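## Task

Put the mixer tap in the lukewarm, full-flow setting: the lever must face straight outward above the spout and be raised to its highest point. It only counts if the lever stays there by itself once the robot lets go.

## Robot and tools

Robot: two FANUC CRX-5iA six-joint arms, left_arm and right_arm, each carrying a Robotiq 2F-140 parallel gripper. The names do not say which side of an image an arm appears on. left_arm sits on the +y side.

Frame: one shared scene frame. The origin is on the table top midway between the arms, +x runs out over the table, +z is up. Base of left_arm: (+0.001, +0.318, 0) m, quat_wxyz (+0.999, 0, 0, -0.047). Base of right_arm: (+0.058, -0.395, 0) m, quat_wxyz (+0.999, 0, 0, -0.049).

Tool execute_actions. Argument actions is a list holding zero or one item. Empty list: nothing is commanded, the current state comes back. An item with only steps (up to 300) is a wait: no new command, it returns once that many 1/30 s control steps have gone by since the previous result, counting the time spent replying. An item with rows (1 to 15) plus optional steps (1 to 15, default 15) is a motion: each row drives one step and the final row repeats to fill the remaining steps. Optional pictures (true/false) decides whether camera images are attached; by default they are. A refused call moves nothing.

Each row is one flat list of exactly 18 numbers, all in [-1, 1], always covering both arms: left_arm's 6 joint values, its gripper position, force_limit, speed, then right_arm's same 9. Joint values are offsets, not targets: each is measured from that arm's joint angles printed in the most recent result that lists them (before any such result exists in the scene, or for later calls within the same reply, from the pose the arm has when the action begins). They are not relative to the previous row. Scale: 1.0 equals 1.983 rad for waist and shoulder, 2.38 rad for elbow, 2.975 rad for forearm roll, wrist pitch and wrist roll. So sending all zeros is not a pause; it pulls the arm back to the reference angles. Joint order and ranges (rad): waist ±3.491, shoulder ±3.140, elbow -1.187 to 4.328, forearm roll ±3.316, wrist pitch ±3.140, wrist roll ±3.927. A request more than 0.010 rad beyond a range end is refused; real ends can differ from these by up to 0.010 rad, and a target past the real end is clipped there, which may produce a 'joint sent to its limit' line (possibly referring to an earlier action still running). No such line does not prove there is room left.

Gripper numbers are absolute settings, not offsets. position: +1 fully open (140 mm), about -0.8 where the pads touch, -1 closes until blocked. force_limit: about 14 N at -1, 60 N at 0, 107 N at +1 (on parts up to 40 mm wide). speed: pad gap changes at roughly 30 mm/s at -1, 140 at 0, 250 at +1. To leave a gripper unchanged, repeat its previous three numbers; a 0 is a real command. Fingers point along the gripper's +z and open along its y.

Motion limits: joint targets move at most 2.62 rad/s (waist, shoulder), 3.14 (elbow), 3.93 (wrist joints), need 0.5 s to get up to speed, and all joints of an arm are slowed together. Targets are kept within a lead of the measured angle (0.805 rad waist/shoulder, 0.966 elbow, 1.21 wrist joints), and scaled back if they would put the gripper over 70 mm from where it is. Between calls the arms keep heading to the last row's target until they have nearly stopped or a step is HELD; then only a new action moves them further. The simulation keeps running while replies are written.

Result lines: per arm, end_effector_position (m) and end_effector_quat_wxyz in the scene frame; this point lies between the pads when closed; tips extend about 33 mm past it closed and 9 mm open, and when closing the tips move about 24 mm outward, so keep clearance from surfaces. The printed position can be off, more so at long reach. Joint positions and Joint velocities give one block per arm (rad, rad/s). position_measured is in counts, 3 fully open to 230 pads together, not linear. object_status: 0 moving, 1 blocked while opening, 2 blocked while closing (a grip), 3 reached the command or pads met. Stopped fingers hold until a new position number (a change of at least 0.01) arrives or the object yields; to squeeze harder while at 2, raise force_limit and switch position between -1 and -0.98. 'joint command not followed' means the clearance check altered or blocked joint targets on some steps. HELD marks steps where a row, fully or partly, was not sent. MOTOR HOT warns of heating; an OVER-TEMPERATURE FAULT brakes that arm until it cools.

Faults: contact torque reaching a joint's load limit (142 N m waist, shoulder, elbow; 35.6 N m for the three wrist joints, held weight included) or any outside force of 150 N stops that arm for 10 s, drops the rest of the call, and lets it yield. Avoid arm-to-arm contact, hard pushes on the tap, slamming, and letting go of anything mid-move. The lever must stay set without the gripper holding it.

Tool zoom_image: camera (cam_high, cam_low, cam_left_wrist, cam_right_wrist, each 504x504) and region [x0, y0, x1, y1] in pixels from the top-left, up to 504 by 504; it enlarges the latest image. Wrist cameras are fisheye and may be up to about 51 mm and 29 degrees off their nominal mount.

Tool read_manual: optional section "licences"; returns licence texts only.

Tool finished_scene: scene = the current scene's number; ends it irreversibly, reports success, and gives the next task. Call it only once the lever rests in the required setting.

Each tool is called after "Request:" as a command line: name --argument value for each argument, lists and objects as JSON in quotes; but a table of rows of numbers goes row by row, as --pt "numbers of a row", without its own name.

## Session

Request:
execute_actions --actions '[]'

Scene clock: 0.00 s of 6000.00 s.
left_arm: end_effector_position=(+0.4107, -0.5000, +0.2794) position_measured=3 object_status=3 end_effector_quat_wxyz=(-0.113, -0.345, +0.871, -0.331) | right_arm: end_effector_position=(+0.3077, -0.6782, +0.1843) position_measured=3 object_status=3 end_effector_quat_wxyz=(+0.633, -0.572, -0.453, -0.258)
Joint positions: left_arm=[-0.719  0.709  0.68   0.524 -1.025 -0.161] | right_arm=[-0.834  0.936  0.619 -0.778 -2.623 -2.818]
Joint velocities: left_arm=[-0.    -0.001  0.001 -0.    -0.    -0.   ] | right_arm=[-0.001  0.    -0.     0.    -0.001  0.002]

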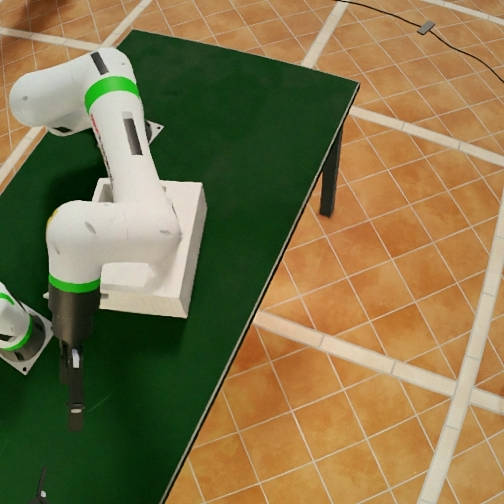

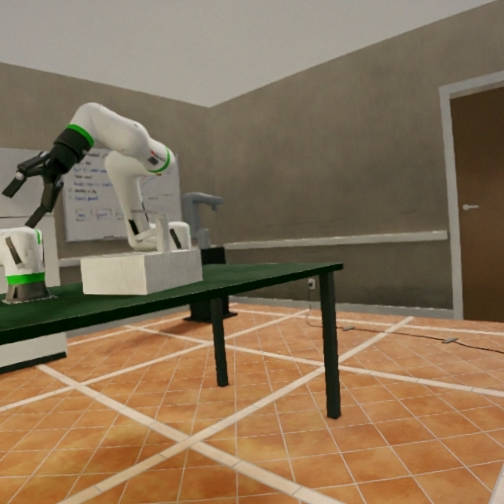

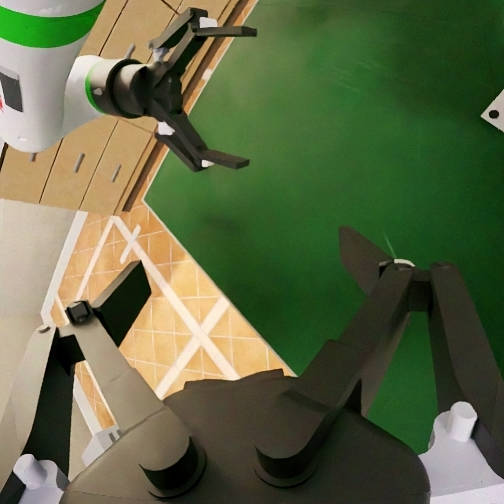

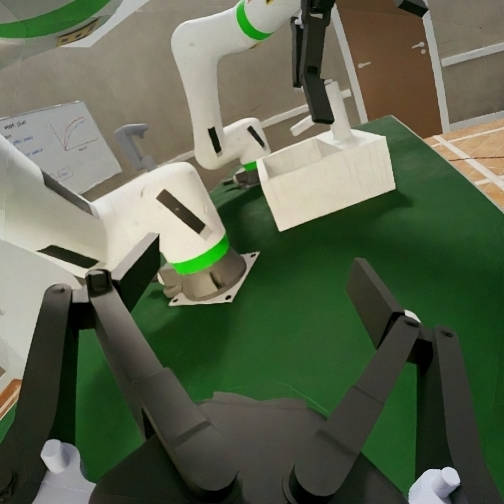

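Request:
execute_actions --actions '[{"rows":[[0,-0.357,-0.1,0,0,0,1,0,0,0,0,0,0,0,0,1,0,0]]}]' --pictures false

Request:
execute_actions --actions '[{"steps":20}]' --pictures false

Request:
execute_actions --actions '[{"rows":[[0.2,0,-0.08,-0.176,-0.26,0.054,1,0,0,0,0,0,0,0,0,1,0,0]]}]' --pictures false

Request:
execute_actions --actions '[{"steps":25}]'

Scene clock: 15.27 s of 6000.00 s.
left_arm: end_effector_position=(+0.3685, -0.4555, +0.4467) position_measured=3 object_status=3 end_effector_quat_wxyz=(-0.082, -0.317, +0.853, -0.406) | right_arm: end_effector_position=(+0.3077, -0.6782, +0.1843) position_measured=3 object_status=3 end_effector_quat_wxyz=(+0.633, -0.572, -0.453, -0.258)
Joint positions: left_arm=[-0.719  0.447  0.592  0.524 -1.025 -0.161] | right_arm=[-0.834  0.936  0.619 -0.778 -2.623 -2.818]
Joint velocities: left_arm=[ 0.    -0.622 -0.208  0.001 -0.    -0.   ] | right_arm=[-0.    -0.     0.    -0.    -0.     0.001]
Steps of this call (steps 1 to 90: nothing new was sent; then 11.77 s passed at rest; steps 91 to 105: all 15 steps of this action). Readings (joint positions | what the end effector reports):
91: left_arm=[-0.719 0.709 0.680 0.524 -1.025 -0.161] | right_arm=[-0.834 0.936 0.619 -0.778 -2.623 -2.818] | left_arm position_measured=3 object_status=3 | right_arm position_measured=3 object_status=3
92: left_arm=[-0.719 0.705 0.678 0.524 -1.025 -0.161] | right_arm=[-0.834 0.936 0.619 -0.778 -2.623 -2.818] | left_arm position_measured=3 object_status=3 | right_arm position_measured=3 object_status=3
94: left_arm=[-0.719 0.680 0.670 0.524 -1.025 -0.161] | right_arm=[-0.834 0.936 0.619 -0.778 -2.623 -2.818] | left_arm position_measured=3 object_status=3 | right_arm position_measured=3 object_status=3
98: left_arm=[-0.719 0.593 0.641 0.524 -1.025 -0.161] | right_arm=[-0.834 0.936 0.619 -0.778 -2.623 -2.818] | left_arm position_measured=3 object_status=3 | right_arm position_measured=3 object_status=3
105: the state above

Scene clock: 15.93 s of 6000.00 s.
left_arm: end_effector_position=(+0.2573, -0.3382, +0.6671) position_measured=3 object_status=3 end_effector_quat_wxyz=(-0.032, -0.267, +0.812, -0.518) | right_arm: end_effector_position=(+0.3077, -0.6782, +0.1843) position_measured=3 object_status=3 end_effector_quat_wxyz=(+0.633, -0.572, -0.453, -0.258)
Joint positions: left_arm=[-0.719  0.026  0.45   0.524 -1.025 -0.161] | right_arm=[-0.834  0.936  0.619 -0.778 -2.623 -2.818]
Joint velocities: left_arm=[ 0.    -0.43  -0.143  0.    -0.001  0.   ] | right_arm=[ 0.    -0.002 -0.001 -0.    -0.     0.001]
Steps of this call (steps 1 to 20: the robot went on to your last target). Readings (joint positions | what the end effector reports):
1: left_arm=[-0.719 0.426 0.585 0.524 -1.025 -0.161] | right_arm=[-0.834 0.936 0.619 -0.778 -2.623 -2.818] | left_arm position_measured=3 object_status=3 | right_arm position_measured=3 object_status=3
2: left_arm=[-0.719 0.405 0.578 0.524 -1.025 -0.161] | right_arm=[-0.834 0.936 0.619 -0.778 -2.623 -2.818] | left_arm position_measured=3 object_status=3 | right_arm position_measured=3 object_status=3
4: left_arm=[-0.719 0.363 0.563 0.524 -1.025 -0.161] | right_arm=[-0.834 0.936 0.619 -0.778 -2.623 -2.818] | left_arm position_measured=3 object_status=3 | right_arm position_measured=3 object_status=3
8: left_arm=[-0.719 0.278 0.535 0.524 -1.025 -0.161] | right_arm=[-0.834 0.936 0.619 -0.778 -2.623 -2.818] | left_arm position_measured=3 object_status=3 | right_arm position_measured=3 object_status=3
20: the state above

Scene clock: 16.43 s of 6000.00 s.
left_arm: end_effector_position=(+0.3250, -0.2275, +0.5069) position_measured=3 object_status=3 end_effector_quat_wxyz=(+0.002, -0.364, +0.869, -0.334) | right_arm: end_effector_position=(+0.3077, -0.6782, +0.1843) position_measured=3 object_status=3 end_effector_quat_wxyz=(+0.633, -0.572, -0.453, -0.258)
Joint positions: left_arm=[-0.566  0.015  0.372  0.321 -1.324 -0.099] | right_arm=[-0.834  0.936  0.619 -0.778 -2.623 -2.818]
Joint velocities: left_arm=[ 0.352  0.017 -0.162 -0.461 -0.682  0.142] | right_arm=[ 0.     0.001 -0.     0.     0.     0.001]
Steps of this call (steps 1 to 15: all 15 steps of this action). Readings (joint positions | what the end effector reports):
1: left_arm=[-0.719 0.014 0.446 0.524 -1.025 -0.161] | right_arm=[-0.834 0.936 0.619 -0.778 -2.623 -2.818] | left_arm position_measured=3 object_status=3 | right_arm position_measured=3 object_status=3
2: left_arm=[-0.717 0.007 0.442 0.520 -1.030 -0.160] | right_arm=[-0.834 0.936 0.619 -0.778 -2.623 -2.818] | left_arm position_measured=3 object_status=3 | right_arm position_measured=3 object_status=3
4: left_arm=[-0.699 0.007 0.432 0.495 -1.067 -0.152] | right_arm=[-0.834 0.936 0.619 -0.778 -2.623 -2.818] | left_arm position_measured=3 object_status=3 | right_arm position_measured=3 object_status=3
8: left_arm=[-0.649 0.010 0.410 0.430 -1.163 -0.132] | right_arm=[-0.834 0.936 0.619 -0.778 -2.623 -2.818] | left_arm position_measured=3 object_status=3 | right_arm position_measured=3 object_status=3
15: the state above

Scene clock: 17.27 s of 6000.00 s.
left_arm: end_effector_position=(+0.3426, +0.0247, +0.3382) position_measured=3 object_status=3 end_effector_quat_wxyz=(+0.002, -0.546, +0.838, -0.003) | right_arm: end_effector_position=(+0.3077, -0.6782, +0.1843) position_measured=3 object_status=3 end_effector_quat_wxyz=(+0.633, -0.572, -0.453, -0.258)
Joint positions: left_arm=[-0.323  0.026  0.26   0.001 -1.798 -0.   ] | right_arm=[-0.834  0.936  0.619 -0.778 -2.623 -2.818]
Joint velocities: left_arm=[ 0.002 -0.    -0.003 -0.003 -0.005  0.001] | right_arm=[-0.    -0.001 -0.     0.     0.    -0.001]
Steps of this call (steps 1 to 25: the robot went on to your last target). Readings (joint positions | what the end effector reports):
1: left_arm=[-0.554 0.015 0.366 0.305 -1.347 -0.094] | right_arm=[-0.834 0.936 0.619 -0.778 -2.623 -2.818] | left_arm position_measured=3 object_status=3 | right_arm position_measured=3 object_status=3
2: left_arm=[-0.542 0.016 0.361 0.290 -1.371 -0.089] | right_arm=[-0.834 0.936 0.619 -0.778 -2.623 -2.818] | left_arm position_measured=3 object_status=3 | right_arm position_measured=3 object_status=3
4: left_arm=[-0.518 0.017 0.350 0.258 -1.418 -0.079] | right_arm=[-0.834 0.936 0.619 -0.778 -2.623 -2.818] | left_arm position_measured=3 object_status=3 | right_arm position_measured=3 object_status=3
8: left_arm=[-0.469 0.019 0.327 0.193 -1.513 -0.059] | right_arm=[-0.834 0.936 0.619 -0.778 -2.623 -2.818] | left_arm position_measured=3 object_status=3 | right_arm position_measured=3 object_status=3
25: the state above

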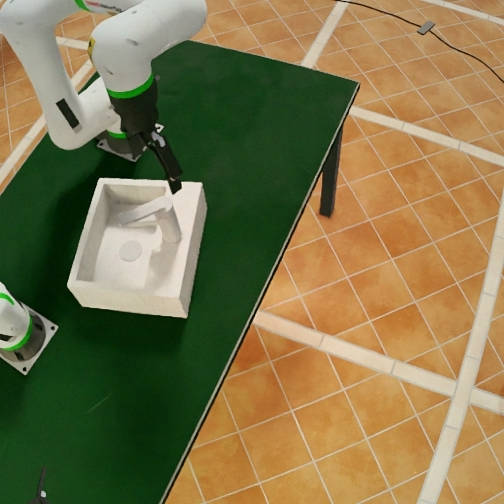

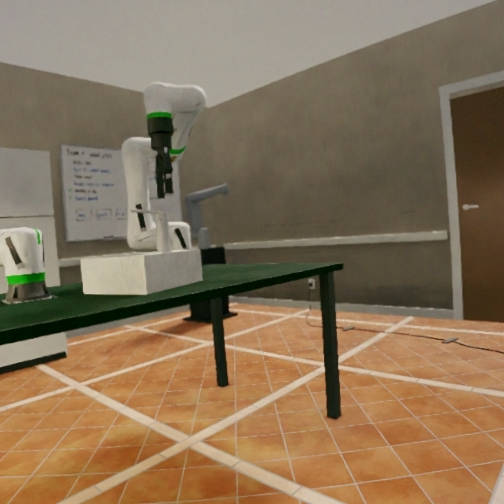

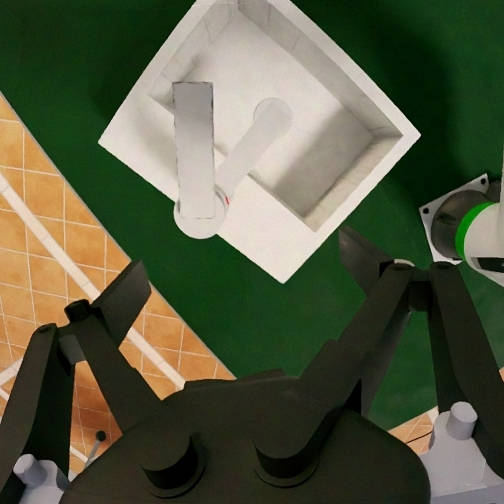

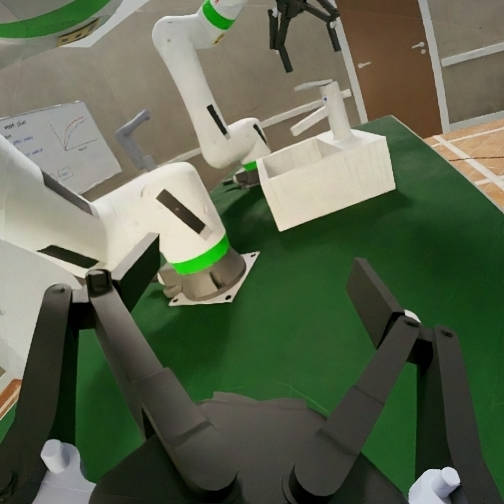

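Request:
execute_actions --actions '[{"rows":[[-0.1064,0.096,0.061,0,0.0128,0.047,0.4,0,0,0,0,0,0,0,0,1,0,0]]}]' --pictures false

Request:
execute_actions --actions '[{"steps":15}]'

Scene clock: 50.23 s of 6000.00 s.
left_arm: end_effector_position=(+0.3375, -0.0863, +0.3099) position_measured=78 object_status=0 end_effector_quat_wxyz=(-0.000, -0.516, +0.857, -0.000) | right_arm: end_effector_position=(+0.3077, -0.6782, +0.1843) position_measured=3 object_status=3 end_effector_quat_wxyz=(+0.633, -0.572, -0.453, -0.258)
Joint positions: left_arm=[-0.533  0.216  0.405  0.001 -1.76   0.139] | right_arm=[-0.834  0.936  0.619 -0.778 -2.623 -2.818]
Joint velocities: left_arm=[-0.009  0.004  0.01   0.001  0.003  0.01 ] | right_arm=[-0.     0.     0.    -0.    -0.    -0.001]
Steps of this call (steps 1 to 30: the robot went on to your last target; steps 31 to 100: nothing new was sent; then 29.13 s passed at rest; steps 101 to 115: all 15 steps of this action). Readings (joint positions | what the end effector reports):
101: left_arm=[-0.323 0.026 0.260 0.001 -1.798 -0.000] | right_arm=[-0.834 0.936 0.619 -0.778 -2.623 -2.818] | left_arm position_measured=3 object_status=0 | right_arm position_measured=3 object_status=3
102: left_arm=[-0.326 0.030 0.263 0.001 -1.798 0.003] | right_arm=[-0.834 0.936 0.619 -0.778 -2.623 -2.818] | left_arm position_measured=8 object_status=0 | right_arm position_measured=3 object_status=3
104: left_arm=[-0.351 0.052 0.280 0.001 -1.793 0.019] | right_arm=[-0.834 0.936 0.619 -0.778 -2.623 -2.818] | left_arm position_measured=23 object_status=0 | right_arm position_measured=3 object_status=3
108: left_arm=[-0.450 0.141 0.348 0.001 -1.775 0.084] | right_arm=[-0.834 0.936 0.619 -0.778 -2.623 -2.818] | left_arm position_measured=53 object_status=0 | right_arm position_measured=3 object_status=3
115: the state above

Scene clock: 50.73 s of 6000.00 s.
left_arm: end_effector_position=(+0.3374, -0.0867, +0.3097) position_measured=78 object_status=3 end_effector_quat_wxyz=(-0.000, -0.515, +0.857, -0.000) | right_arm: end_effector_position=(+0.3077, -0.6782, +0.1843) position_measured=3 object_status=3 end_effector_quat_wxyz=(+0.633, -0.572, -0.453, -0.258)
Joint positions: left_arm=[-0.534  0.216  0.405  0.001 -1.76   0.14 ] | right_arm=[-0.834  0.936  0.619 -0.778 -2.623 -2.818]
Joint velocities: left_arm=[ 0.     0.    -0.001 -0.001 -0.    -0.001] | right_arm=[ 0.     0.    -0.    -0.    -0.    -0.001]
Steps of this call (steps 1 to 15: the robot went on to your last target). Readings (joint positions | what the end effector reports):
1: left_arm=[-0.533 0.216 0.405 0.001 -1.760 0.139] | right_arm=[-0.834 0.936 0.619 -0.778 -2.623 -2.818] | left_arm position_measured=78 object_status=0 | right_arm position_measured=3 object_status=3
2: left_arm=[-0.533 0.216 0.405 0.001 -1.760 0.139] | right_arm=[-0.834 0.936 0.619 -0.778 -2.623 -2.818] | left_arm position_measured=78 object_status=3 | right_arm position_measured=3 object_status=3
4: left_arm=[-0.534 0.216 0.405 0.001 -1.760 0.139] | right_arm=[-0.834 0.936 0.619 -0.778 -2.623 -2.818] | left_arm position_measured=78 object_status=3 | right_arm position_measured=3 object_status=3
8: left_arm=[-0.534 0.216 0.405 0.001 -1.760 0.140] | right_arm=[-0.834 0.936 0.619 -0.778 -2.623 -2.818] | left_arm position_measured=78 object_status=3 | right_arm position_measured=3 object_status=3
15: the state above
All arms were judged still, so your last target was given up. Only a new action makes them travel on or press farther. Fingers that are still opening or closing keep moving.

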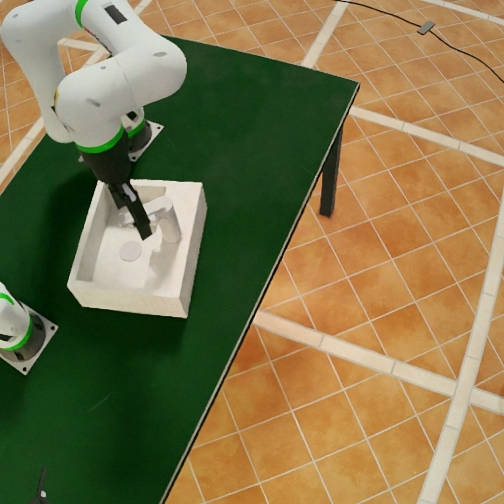

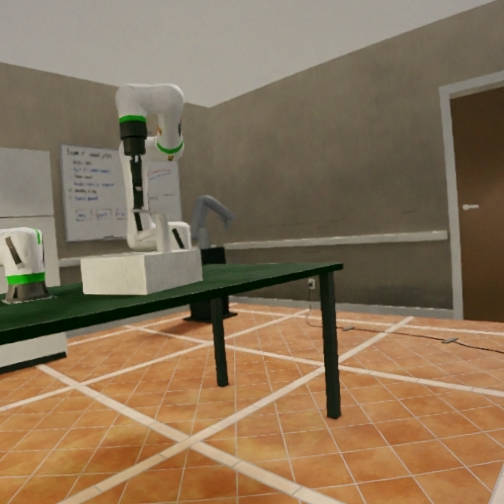

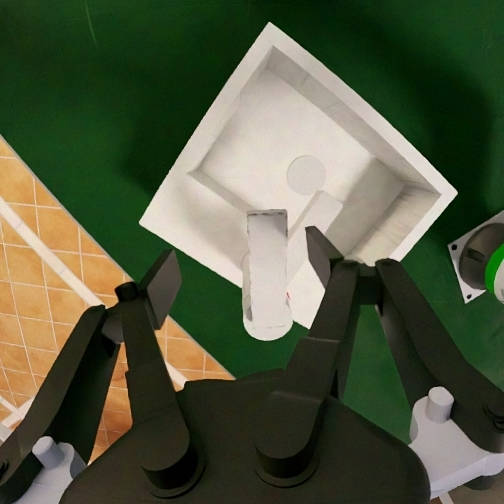

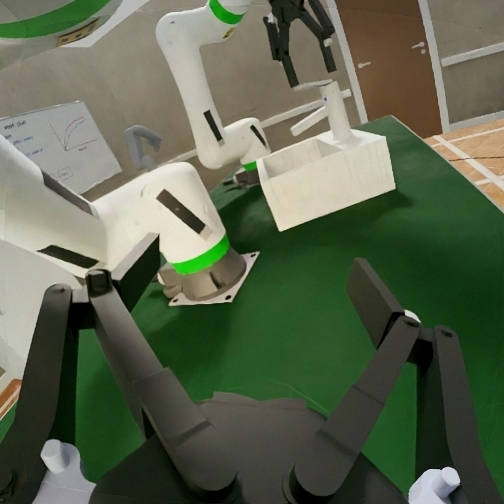

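Request:
execute_actions --actions '[{"rows":[[-0.0025,-0.025,-0.03,0,0.01,-0.02,0.4,0,0,0,0,0,0,0,0,1,0,0],[-0.0025,-0.025,-0.03,0,0.01,-0.02,0.4,0,0,0,0,0,0,0,0,1,0,0],[-0.0025,-0.025,-0.03,0,0.01,-0.02,0.4,0,0,0,0,0,0,0,0,1,0,0],[-0.0025,-0.0308,-0.074,0,0.0387,-0.02,0.4,0,0,0,0,0,0,0,0,1,0,0]]}]'

Scene clock: 62.87 s of 6000.00 s.
left_arm: end_effector_position=(+0.3208, -0.0777, +0.2655) position_measured=78 object_status=3 end_effector_quat_wxyz=(-0.000, -0.488, +0.873, -0.000) | right_arm: end_effector_position=(+0.3077, -0.6782, +0.1843) position_measured=3 object_status=3 end_effector_quat_wxyz=(+0.633, -0.572, -0.453, -0.258)
Joint positions: left_arm=[-0.539  0.155  0.229  0.001 -1.645  0.08 ] | right_arm=[-0.834  0.936  0.619 -0.778 -2.623 -2.818]
Joint velocities: left_arm=[ 0.001 -0.002 -0.005 -0.     0.002 -0.001] | right_arm=[ 0.    -0.001 -0.    -0.     0.001  0.001]
Steps of this call (steps 1 to 90: nothing new was sent; then 8.63 s passed at rest; steps 91 to 105: all 15 steps of this action). Readings (joint positions | what the end effector reports):
91: left_arm=[-0.534 0.216 0.405 0.001 -1.760 0.140] | right_arm=[-0.834 0.936 0.619 -0.778 -2.623 -2.818] | left_arm position_measured=78 object_status=3 | right_arm position_measured=3 object_status=3
92: left_arm=[-0.534 0.213 0.400 0.001 -1.757 0.136] | right_arm=[-0.834 0.936 0.619 -0.778 -2.623 -2.818] | left_arm position_measured=78 object_status=3 | right_arm position_measured=3 object_status=3
94: left_arm=[-0.536 0.193 0.371 0.001 -1.745 0.111] | right_arm=[-0.834 0.936 0.619 -0.778 -2.623 -2.818] | left_arm position_measured=78 object_status=3 | right_arm position_measured=3 object_status=3
98: left_arm=[-0.538 0.163 0.271 0.001 -1.680 0.082] | right_arm=[-0.834 0.936 0.619 -0.778 -2.623 -2.818] | left_arm position_measured=78 object_status=3 | right_arm position_measured=3 object_status=3
105: the state above

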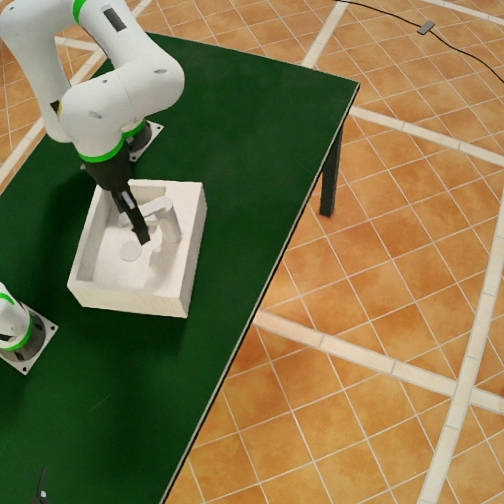

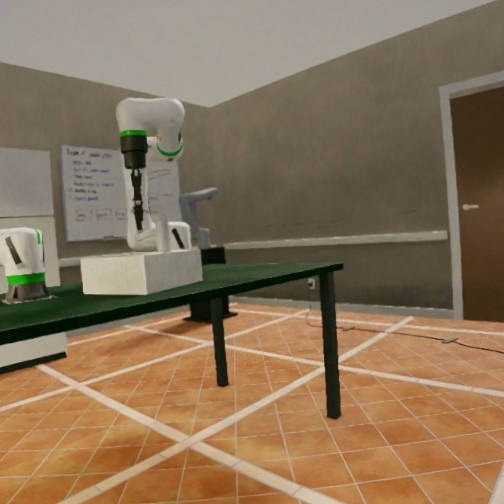

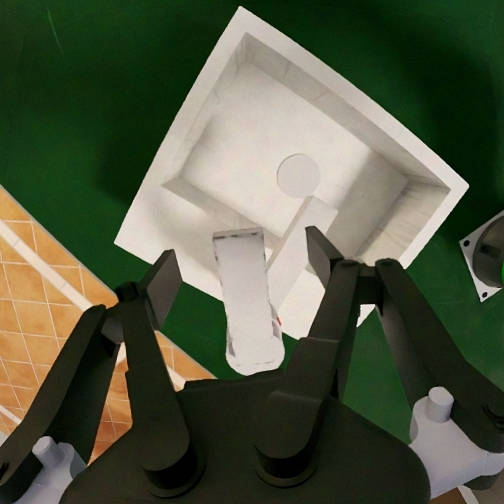

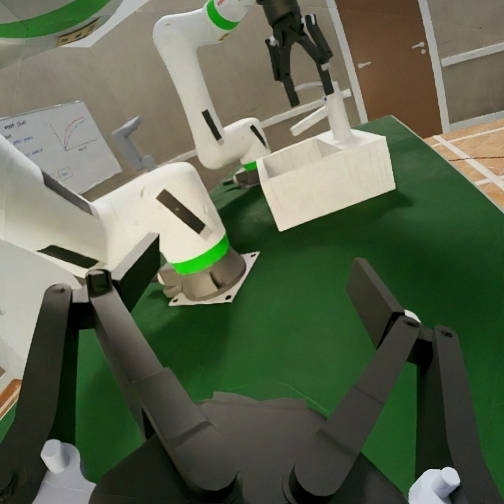

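Request:
execute_actions --actions '[{"rows":[[0,0,0,0,0,0,-0.25,0,0,0,0,0,0,0,0,1,0,0]]}]' --pictures false

Request:
execute_actions --actions '[{"rows":[[0.0078,-0.0338,-0.0305,0,0.002,-0.12,-0.25,0,0,0,0,0,0,0,0,1,0,0]]}]' --pictures false

Request:
execute_actions --actions '[{"rows":[[0.0078,-0.0338,-0.0305,0,0.002,-0.12,-0.25,0,0,0,0,0,0,0,0,1,0,0]]}]'

Scene clock: 74.17 s of 6000.00 s.
left_arm: end_effector_position=(+0.3209, -0.0778, +0.2655) position_measured=160 object_status=0 end_effector_quat_wxyz=(-0.000, -0.488, +0.873, -0.000) | right_arm: end_effector_position=(+0.3077, -0.6782, +0.1843) position_measured=3 object_status=3 end_effector_quat_wxyz=(+0.633, -0.572, -0.453, -0.258)
Joint positions: left_arm=[-0.539  0.155  0.229  0.001 -1.645  0.08 ] | right_arm=[-0.834  0.936  0.619 -0.778 -2.623 -2.818]
Joint velocities: left_arm=[-0.001 -0.001 -0.001  0.    -0.     0.   ] | right_arm=[-0.    -0.001  0.    -0.    -0.001  0.   ]
Steps of this call (steps 1 to 15: the robot went on to your last target; steps 16 to 90: nothing new was sent; then 7.80 s passed at rest; steps 91 to 105: all 15 steps of this action). Readings (joint positions | what the end effector reports):
91: left_arm=[-0.539 0.155 0.229 0.001 -1.645 0.080] | right_arm=[-0.834 0.936 0.619 -0.778 -2.623 -2.818] | left_arm position_measured=78 object_status=0 | right_arm position_measured=3 object_status=3
92: left_arm=[-0.539 0.155 0.229 0.001 -1.645 0.080] | right_arm=[-0.834 0.936 0.619 -0.778 -2.623 -2.818] | left_arm position_measured=83 object_status=0 | right_arm position_measured=3 object_status=3
94: left_arm=[-0.539 0.155 0.229 0.001 -1.645 0.080] | right_arm=[-0.834 0.936 0.619 -0.778 -2.623 -2.818] | left_arm position_measured=98 object_status=0 | right_arm position_measured=3 object_status=3
98: left_arm=[-0.539 0.155 0.229 0.001 -1.645 0.080] | right_arm=[-0.834 0.936 0.619 -0.778 -2.623 -2.818] | left_arm position_measured=128 object_status=0 | right_arm position_measured=3 object_status=3
105: the state above

Scene clock: 74.67 s of 6000.00 s.
left_arm: end_effector_position=(+0.3050, -0.0572, +0.2665) position_measured=160 object_status=3 end_effector_quat_wxyz=(-0.000, -0.332, +0.943, -0.001) | right_arm: end_effector_position=(+0.3077, -0.6782, +0.1843) position_measured=3 object_status=3 end_effector_quat_wxyz=(+0.633, -0.572, -0.453, -0.258)
Joint positions: left_arm=[-0.523  0.088  0.157  0.001 -1.639 -0.277] | right_arm=[-0.834  0.936  0.619 -0.778 -2.623 -2.818]
Joint velocities: left_arm=[ 0.001  0.001  0.001 -0.001  0.    -0.01 ] | right_arm=[ 0.    -0.001 -0.    -0.    -0.     0.001]
Steps of this call (steps 1 to 15: all 15 steps of this action). Readings (joint positions | what the end effector reports):
1: left_arm=[-0.539 0.155 0.229 0.001 -1.645 0.080] | right_arm=[-0.834 0.936 0.619 -0.778 -2.623 -2.818] | left_arm position_measured=160 object_status=0 | right_arm position_measured=3 object_status=3
2: left_arm=[-0.539 0.154 0.229 0.001 -1.645 0.075] | right_arm=[-0.834 0.936 0.619 -0.778 -2.623 -2.818] | left_arm position_measured=160 object_status=0 | right_arm position_measured=3 object_status=3
4: left_arm=[-0.537 0.148 0.221 0.001 -1.645 0.039] | right_arm=[-0.834 0.936 0.619 -0.778 -2.623 -2.818] | left_arm position_measured=160 object_status=3 | right_arm position_measured=3 object_status=3
8: left_arm=[-0.530 0.116 0.187 0.001 -1.641 -0.131] | right_arm=[-0.834 0.936 0.619 -0.778 -2.623 -2.818] | left_arm position_measured=160 object_status=3 | right_arm position_measured=3 object_status=3
15: the state above

Scene clock: 75.17 s of 6000.00 s.
left_arm: end_effector_position=(+0.2884, -0.0371, +0.2656) position_measured=160 object_status=3 end_effector_quat_wxyz=(+0.000, -0.167, +0.986, -0.001) | right_arm: end_effector_position=(+0.3077, -0.6782, +0.1843) position_measured=3 object_status=3 end_effector_quat_wxyz=(+0.633, -0.572, -0.453, -0.258)
Joint positions: left_arm=[-0.508  0.021  0.084  0.001 -1.633 -0.633] | right_arm=[-0.834  0.936  0.619 -0.778 -2.623 -2.818]
Joint velocities: left_arm=[-0.    -0.    -0.001  0.     0.    -0.009] | right_arm=[-0.     0.001 -0.     0.     0.    -0.   ]
Steps of this call (steps 1 to 15: all 15 steps of this action). Readings (joint positions | what the end effector reports):
1: left_arm=[-0.523 0.088 0.157 0.001 -1.639 -0.277] | right_arm=[-0.834 0.936 0.619 -0.778 -2.623 -2.818] | left_arm position_measured=160 object_status=3 | right_arm position_measured=3 object_status=3
2: left_arm=[-0.523 0.087 0.156 0.001 -1.638 -0.284] | right_arm=[-0.834 0.936 0.619 -0.778 -2.623 -2.818] | left_arm position_measured=160 object_status=3 | right_arm position_measured=3 object_status=3
4: left_arm=[-0.521 0.080 0.148 0.001 -1.638 -0.322] | right_arm=[-0.834 0.936 0.619 -0.778 -2.623 -2.818] | left_arm position_measured=160 object_status=3 | right_arm position_measured=3 object_status=3
8: left_arm=[-0.514 0.047 0.113 0.001 -1.635 -0.494] | right_arm=[-0.834 0.936 0.619 -0.778 -2.623 -2.818] | left_arm position_measured=160 object_status=3 | right_arm position_measured=3 object_status=3
15: the state above

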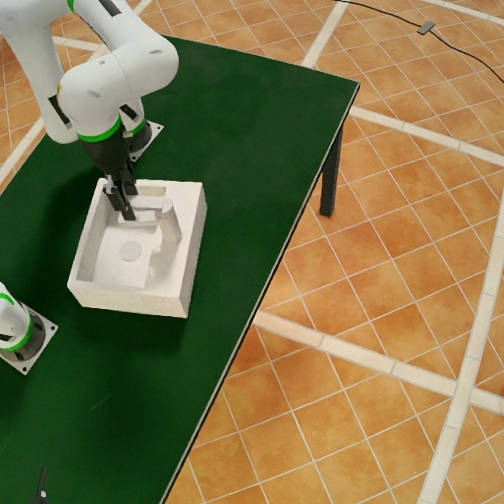

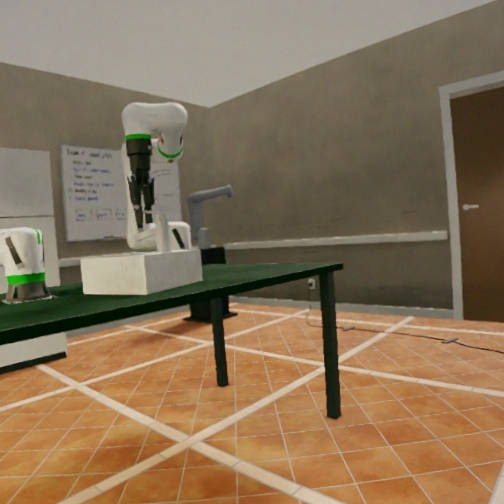

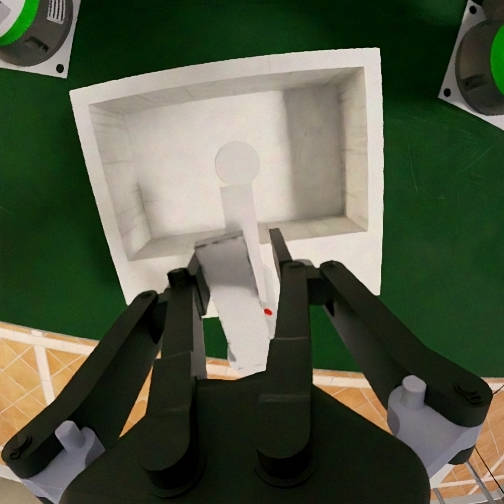

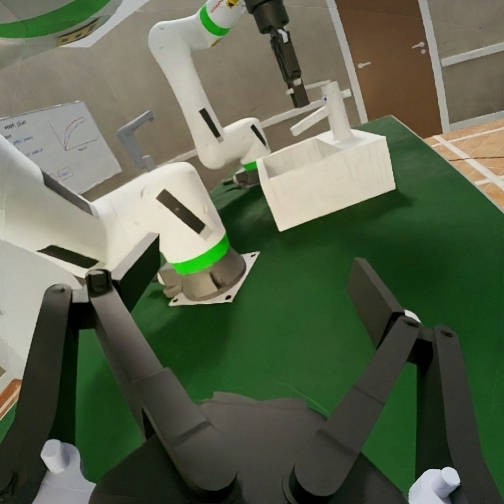

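Request:
execute_actions --actions '[{"rows":[[0,0,0,0,0,0,-1,-0.3,-0.6,0,0,0,0,0,0,1,0,0]]}]'

Request:
zoom_image --camera "cam_low" --region '[100,160,200,260]'

Scene clock: 79.83 s of 6000.00 s.
left_arm: end_effector_position=(+0.2884, -0.0371, +0.2656) position_measured=187 object_status=2 end_effector_quat_wxyz=(+0.000, -0.167, +0.986, -0.001) | right_arm: end_effector_position=(+0.3077, -0.6782, +0.1843) position_measured=3 object_status=3 end_effector_quat_wxyz=(+0.633, -0.572, -0.453, -0.258)
Joint positions: left_arm=[-0.508  0.021  0.084  0.001 -1.633 -0.633] | right_arm=[-0.834  0.936  0.619 -0.778 -2.623 -2.818]
Joint velocities: left_arm=[-0.001 -0.001  0.     0.001 -0.     0.   ] | right_arm=[-0.     0.001 -0.     0.    -0.     0.002]
Steps of this call (steps 1 to 15: the robot went on to your last target; steps 16 to 90: nothing new was sent; then 1.17 s passed at rest; steps 91 to 105: all 15 steps of this action). Readings (joint positions | what the end effector reports):
91: left_arm=[-0.508 0.021 0.084 0.001 -1.633 -0.634] | right_arm=[-0.834 0.936 0.619 -0.778 -2.623 -2.818] | left_arm position_measured=160 object_status=0 | right_arm position_measured=3 object_status=3
92: left_arm=[-0.508 0.021 0.084 0.001 -1.633 -0.634] | right_arm=[-0.834 0.936 0.619 -0.778 -2.623 -2.818] | left_arm position_measured=163 object_status=0 | right_arm position_measured=3 object_status=3
94: left_arm=[-0.508 0.021 0.084 0.001 -1.633 -0.634] | right_arm=[-0.834 0.936 0.619 -0.778 -2.623 -2.818] | left_arm position_measured=171 object_status=0 | right_arm position_measured=3 object_status=3
98: left_arm=[-0.508 0.021 0.084 0.001 -1.633 -0.634] | right_arm=[-0.834 0.936 0.619 -0.778 -2.623 -2.818] | left_arm position_measured=186 object_status=0 | right_arm position_measured=3 object_status=3
105: the state above

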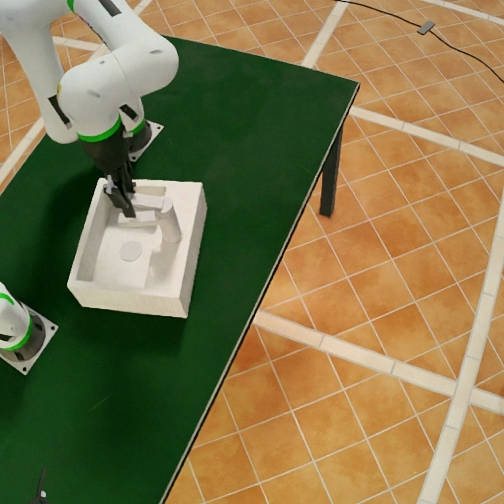

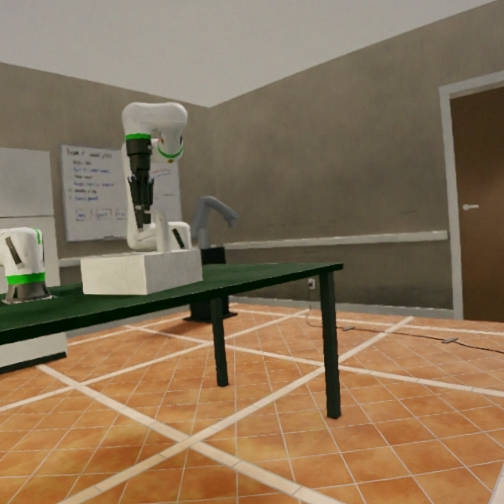

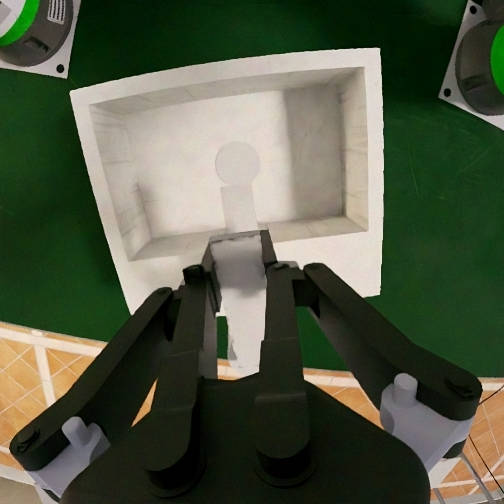

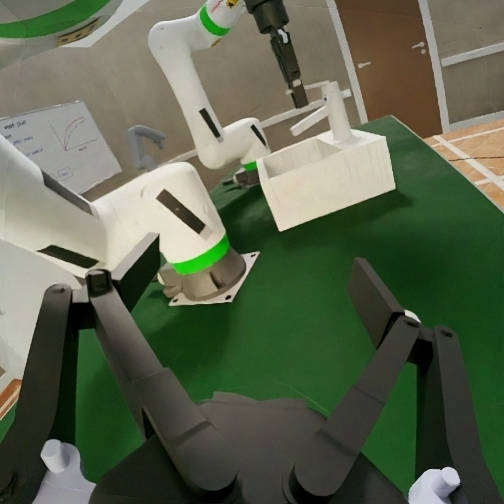

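Region (100, 160, 200, 260) of cam_low's 504x504 image, scaled by 5.040, with more detail than that image has.

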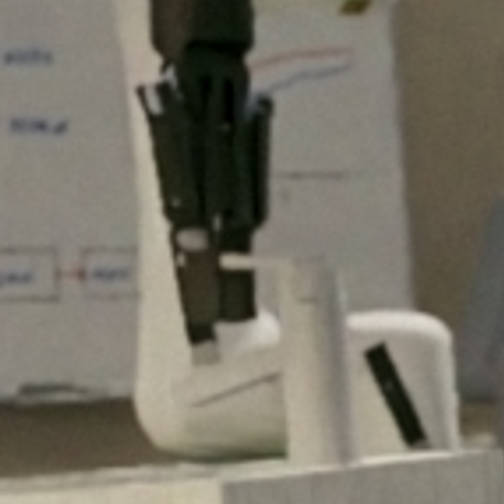

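Request:
execute_actions --actions '[{"rows":[[0.007,0.011,0.042,0,-0.027,-0.005,-1,-0.3,-0.6,0,0,0,0,0,0,1,0,0]]}]'

Request:
zoom_image --camera "cam_low" --region '[100,160,200,260]'

Scene clock: 86.03 s of 6000.00 s.
left_arm: end_effector_position=(+0.2970, -0.0358, +0.2986) position_measured=188 object_status=2 end_effector_quat_wxyz=(-0.001, -0.167, +0.986, +0.000) | right_arm: end_effector_position=(+0.3077, -0.6782, +0.1843) position_measured=3 object_status=3 end_effector_quat_wxyz=(+0.633, -0.572, -0.453, -0.258)
Joint positions: left_arm=[-0.494  0.043  0.184  0.001 -1.713 -0.648] | right_arm=[-0.834  0.936  0.619 -0.778 -2.623 -2.818]
Joint velocities: left_arm=[ 0.002 -0.001  0.002 -0.001 -0.001 -0.   ] | right_arm=[-0.    -0.001 -0.001 -0.     0.001  0.003]
Steps of this call (steps 1 to 15: the robot went on to your last target; steps 16 to 90: nothing new was sent; then 2.70 s passed at rest; steps 91 to 105: all 15 steps of this action). Readings (joint positions | what the end effector reports):
91: left_arm=[-0.508 0.021 0.085 0.001 -1.633 -0.633] | right_arm=[-0.834 0.936 0.619 -0.778 -2.623 -2.818] | left_arm position_measured=187 object_status=2 | right_arm position_measured=3 object_status=3
92: left_arm=[-0.507 0.023 0.089 0.001 -1.636 -0.633] | right_arm=[-0.834 0.936 0.619 -0.778 -2.623 -2.818] | left_arm position_measured=187 object_status=2 | right_arm position_measured=3 object_status=3
94: left_arm=[-0.503 0.029 0.120 0.001 -1.660 -0.638] | right_arm=[-0.834 0.936 0.619 -0.778 -2.623 -2.818] | left_arm position_measured=187 object_status=2 | right_arm position_measured=3 object_status=3
98: left_arm=[-0.494 0.043 0.180 0.001 -1.710 -0.648] | right_arm=[-0.834 0.936 0.619 -0.778 -2.623 -2.818] | left_arm position_measured=187 object_status=2 | right_arm position_measured=3 object_status=3
105: the state above

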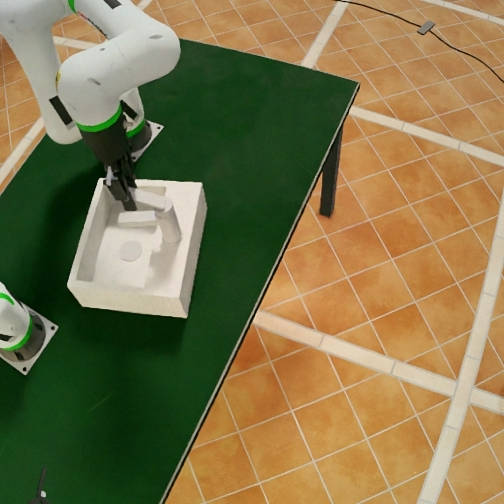

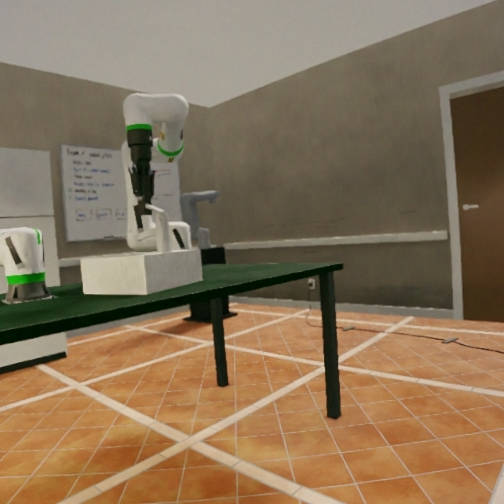

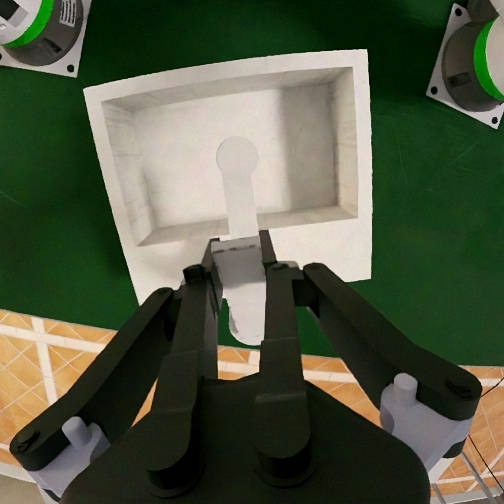

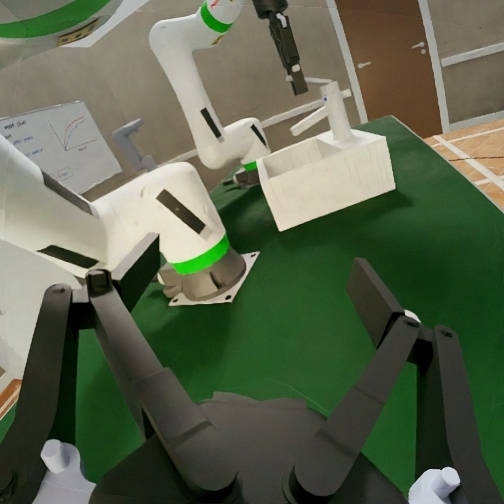

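Region (100, 160, 200, 260) of cam_low's 504x504 image, scaled by 5.040, with more detail than that image has.

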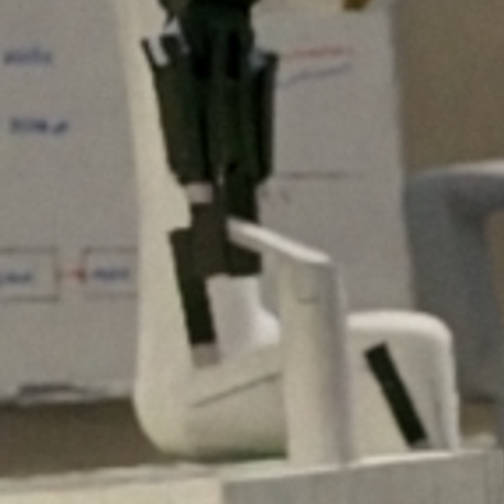

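Works. Continue: up .025, inward .014.

Request:
execute_actions --actions '[{"rows":[[0.015,0.017,0.039,0,-0.02,-0.01,-1,-0.3,-0.6,0,0,0,0,0,0,1,0,0]]}]'

Request:
zoom_image --camera "cam_low" --region '[100,160,200,260]'

Scene clock: 90.37 s of 6000.00 s.
left_arm: end_effector_position=(+0.3153, -0.0317, +0.3228) position_measured=189 object_status=2 end_effector_quat_wxyz=(-0.001, -0.167, +0.986, +0.000) | right_arm: end_effector_position=(+0.3077, -0.6782, +0.1843) position_measured=3 object_status=3 end_effector_quat_wxyz=(+0.633, -0.572, -0.453, -0.258)
Joint positions: left_arm=[-0.464  0.077  0.277  0.001 -1.773 -0.678] | right_arm=[-0.834  0.936  0.619 -0.778 -2.623 -2.818]
Joint velocities: left_arm=[ 0.001  0.     0.    -0.    -0.    -0.001] | right_arm=[-0.    -0.     0.001 -0.     0.001 -0.   ]
Steps of this call (steps 1 to 15: the robot went on to your last target; steps 16 to 90: nothing new was sent; then 0.83 s passed at rest; steps 91 to 105: all 15 steps of this action). Readings (joint positions | what the end effector reports):
91: left_arm=[-0.494 0.043 0.185 0.001 -1.713 -0.648] | right_arm=[-0.834 0.936 0.619 -0.778 -2.623 -2.818] | left_arm position_measured=188 object_status=2 | right_arm position_measured=3 object_status=3
92: left_arm=[-0.492 0.045 0.189 0.001 -1.716 -0.650] | right_arm=[-0.834 0.936 0.619 -0.778 -2.623 -2.818] | left_arm position_measured=188 object_status=2 | right_arm position_measured=3 object_status=3
94: left_arm=[-0.483 0.056 0.220 0.001 -1.736 -0.660] | right_arm=[-0.834 0.936 0.619 -0.778 -2.623 -2.818] | left_arm position_measured=188 object_status=2 | right_arm position_measured=3 object_status=3
98: left_arm=[-0.465 0.076 0.274 0.001 -1.771 -0.677] | right_arm=[-0.834 0.936 0.619 -0.778 -2.623 -2.818] | left_arm position_measured=189 object_status=2 | right_arm position_measured=3 object_status=3
105: the state above

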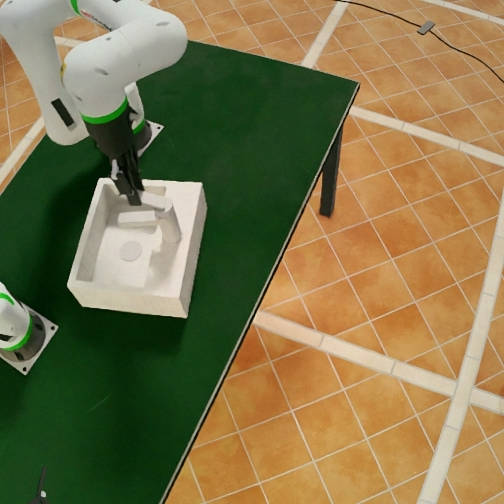

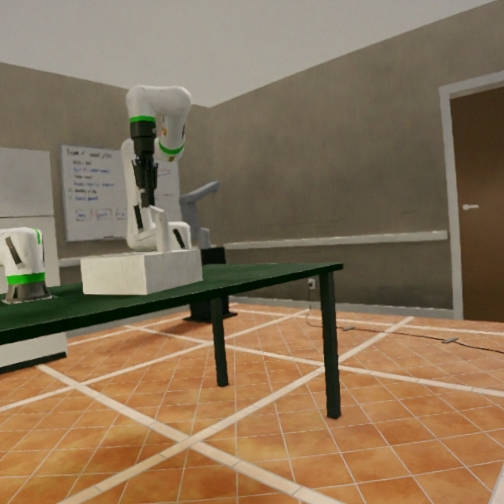

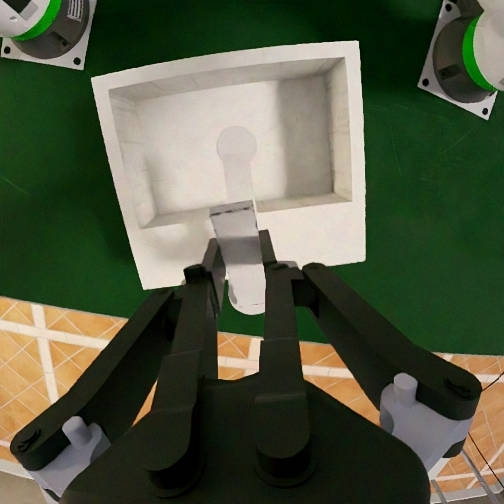

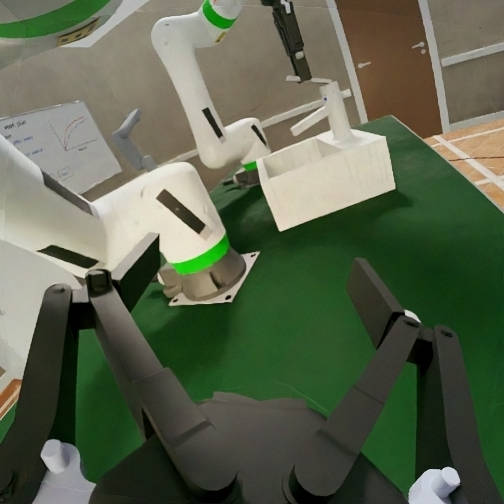

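Region (100, 160, 200, 260) of cam_low's 504x504 image, scaled by 5.040, with more detail than that image has.

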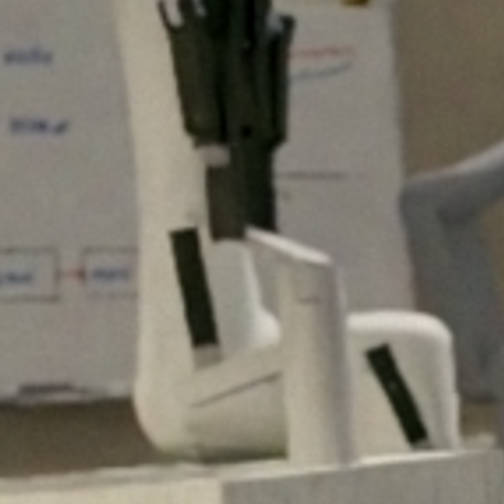

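Request:
execute_actions --actions '[{"rows":[[0,0,0,0,0,0,0.2,0,0,0,0,0,0,0,0,1,0,0]]}]'

Request:
finished_scene --scene 1

Scene clock: 96.50 s of 6000.00 s.
left_arm: end_effector_position=(+0.3154, -0.0316, +0.3228) position_measured=104 object_status=0 end_effector_quat_wxyz=(-0.001, -0.167, +0.986, +0.000) | right_arm: end_effector_position=(+0.3077, -0.6782, +0.1843) position_measured=3 object_status=3 end_effector_quat_wxyz=(+0.633, -0.572, -0.453, -0.258)
Joint positions: left_arm=[-0.464  0.077  0.277  0.001 -1.773 -0.678] | right_arm=[-0.834  0.936  0.619 -0.778 -2.623 -2.818]
Joint velocities: left_arm=[-0.002 -0.002 -0.001  0.001 -0.    -0.   ] | right_arm=[ 0.001 -0.    -0.     0.    -0.    -0.   ]
Steps of this call (steps 1 to 15: the robot went on to your last target; steps 16 to 90: nothing new was sent; then 2.63 s passed at rest; steps 91 to 105: all 15 steps of this action). Readings (joint positions | what the end effector reports):
91: left_arm=[-0.464 0.077 0.277 0.001 -1.773 -0.678] | right_arm=[-0.834 0.936 0.619 -0.778 -2.623 -2.818] | left_arm position_measured=189 object_status=0 | right_arm position_measured=3 object_status=3
92: left_arm=[-0.464 0.077 0.278 0.001 -1.772 -0.678] | right_arm=[-0.834 0.936 0.619 -0.778 -2.623 -2.818] | left_arm position_measured=189 object_status=0 | right_arm position_measured=3 object_status=3
94: left_arm=[-0.464 0.076 0.278 0.001 -1.771 -0.678] | right_arm=[-0.834 0.936 0.619 -0.778 -2.623 -2.818] | left_arm position_measured=169 object_status=0 | right_arm position_measured=3 object_status=3
98: left_arm=[-0.464 0.077 0.277 0.001 -1.772 -0.678] | right_arm=[-0.834 0.936 0.619 -0.778 -2.623 -2.818] | left_arm position_measured=139 object_status=0 | right_arm position_measured=3 object_status=3
105: the state above

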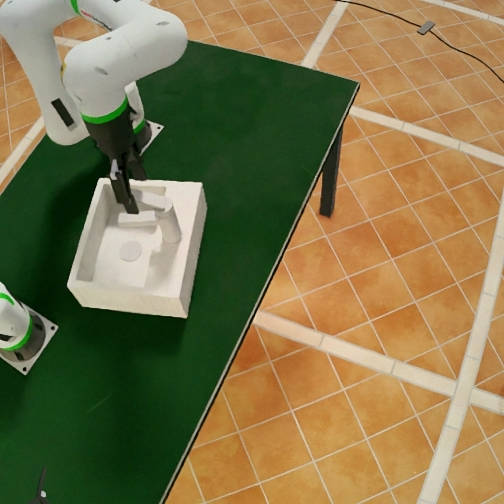

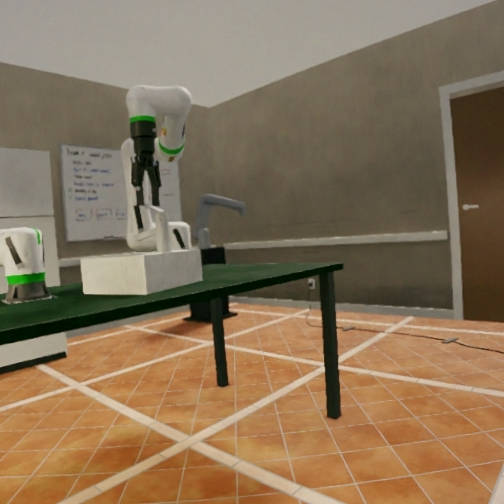

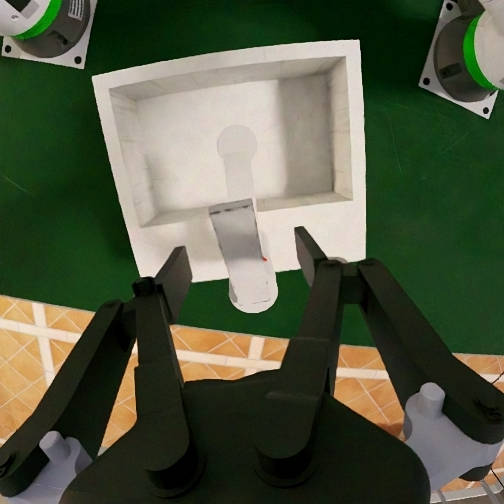

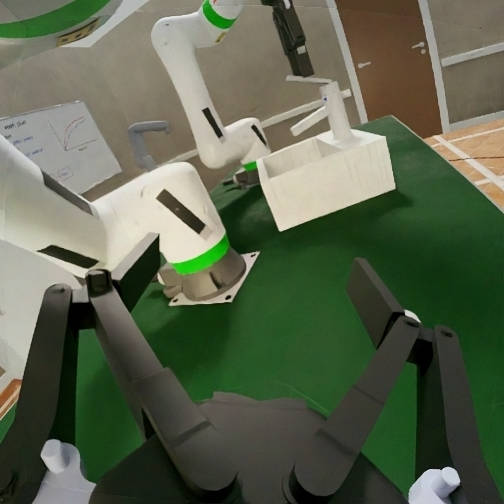

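The scene is finished: the task was done.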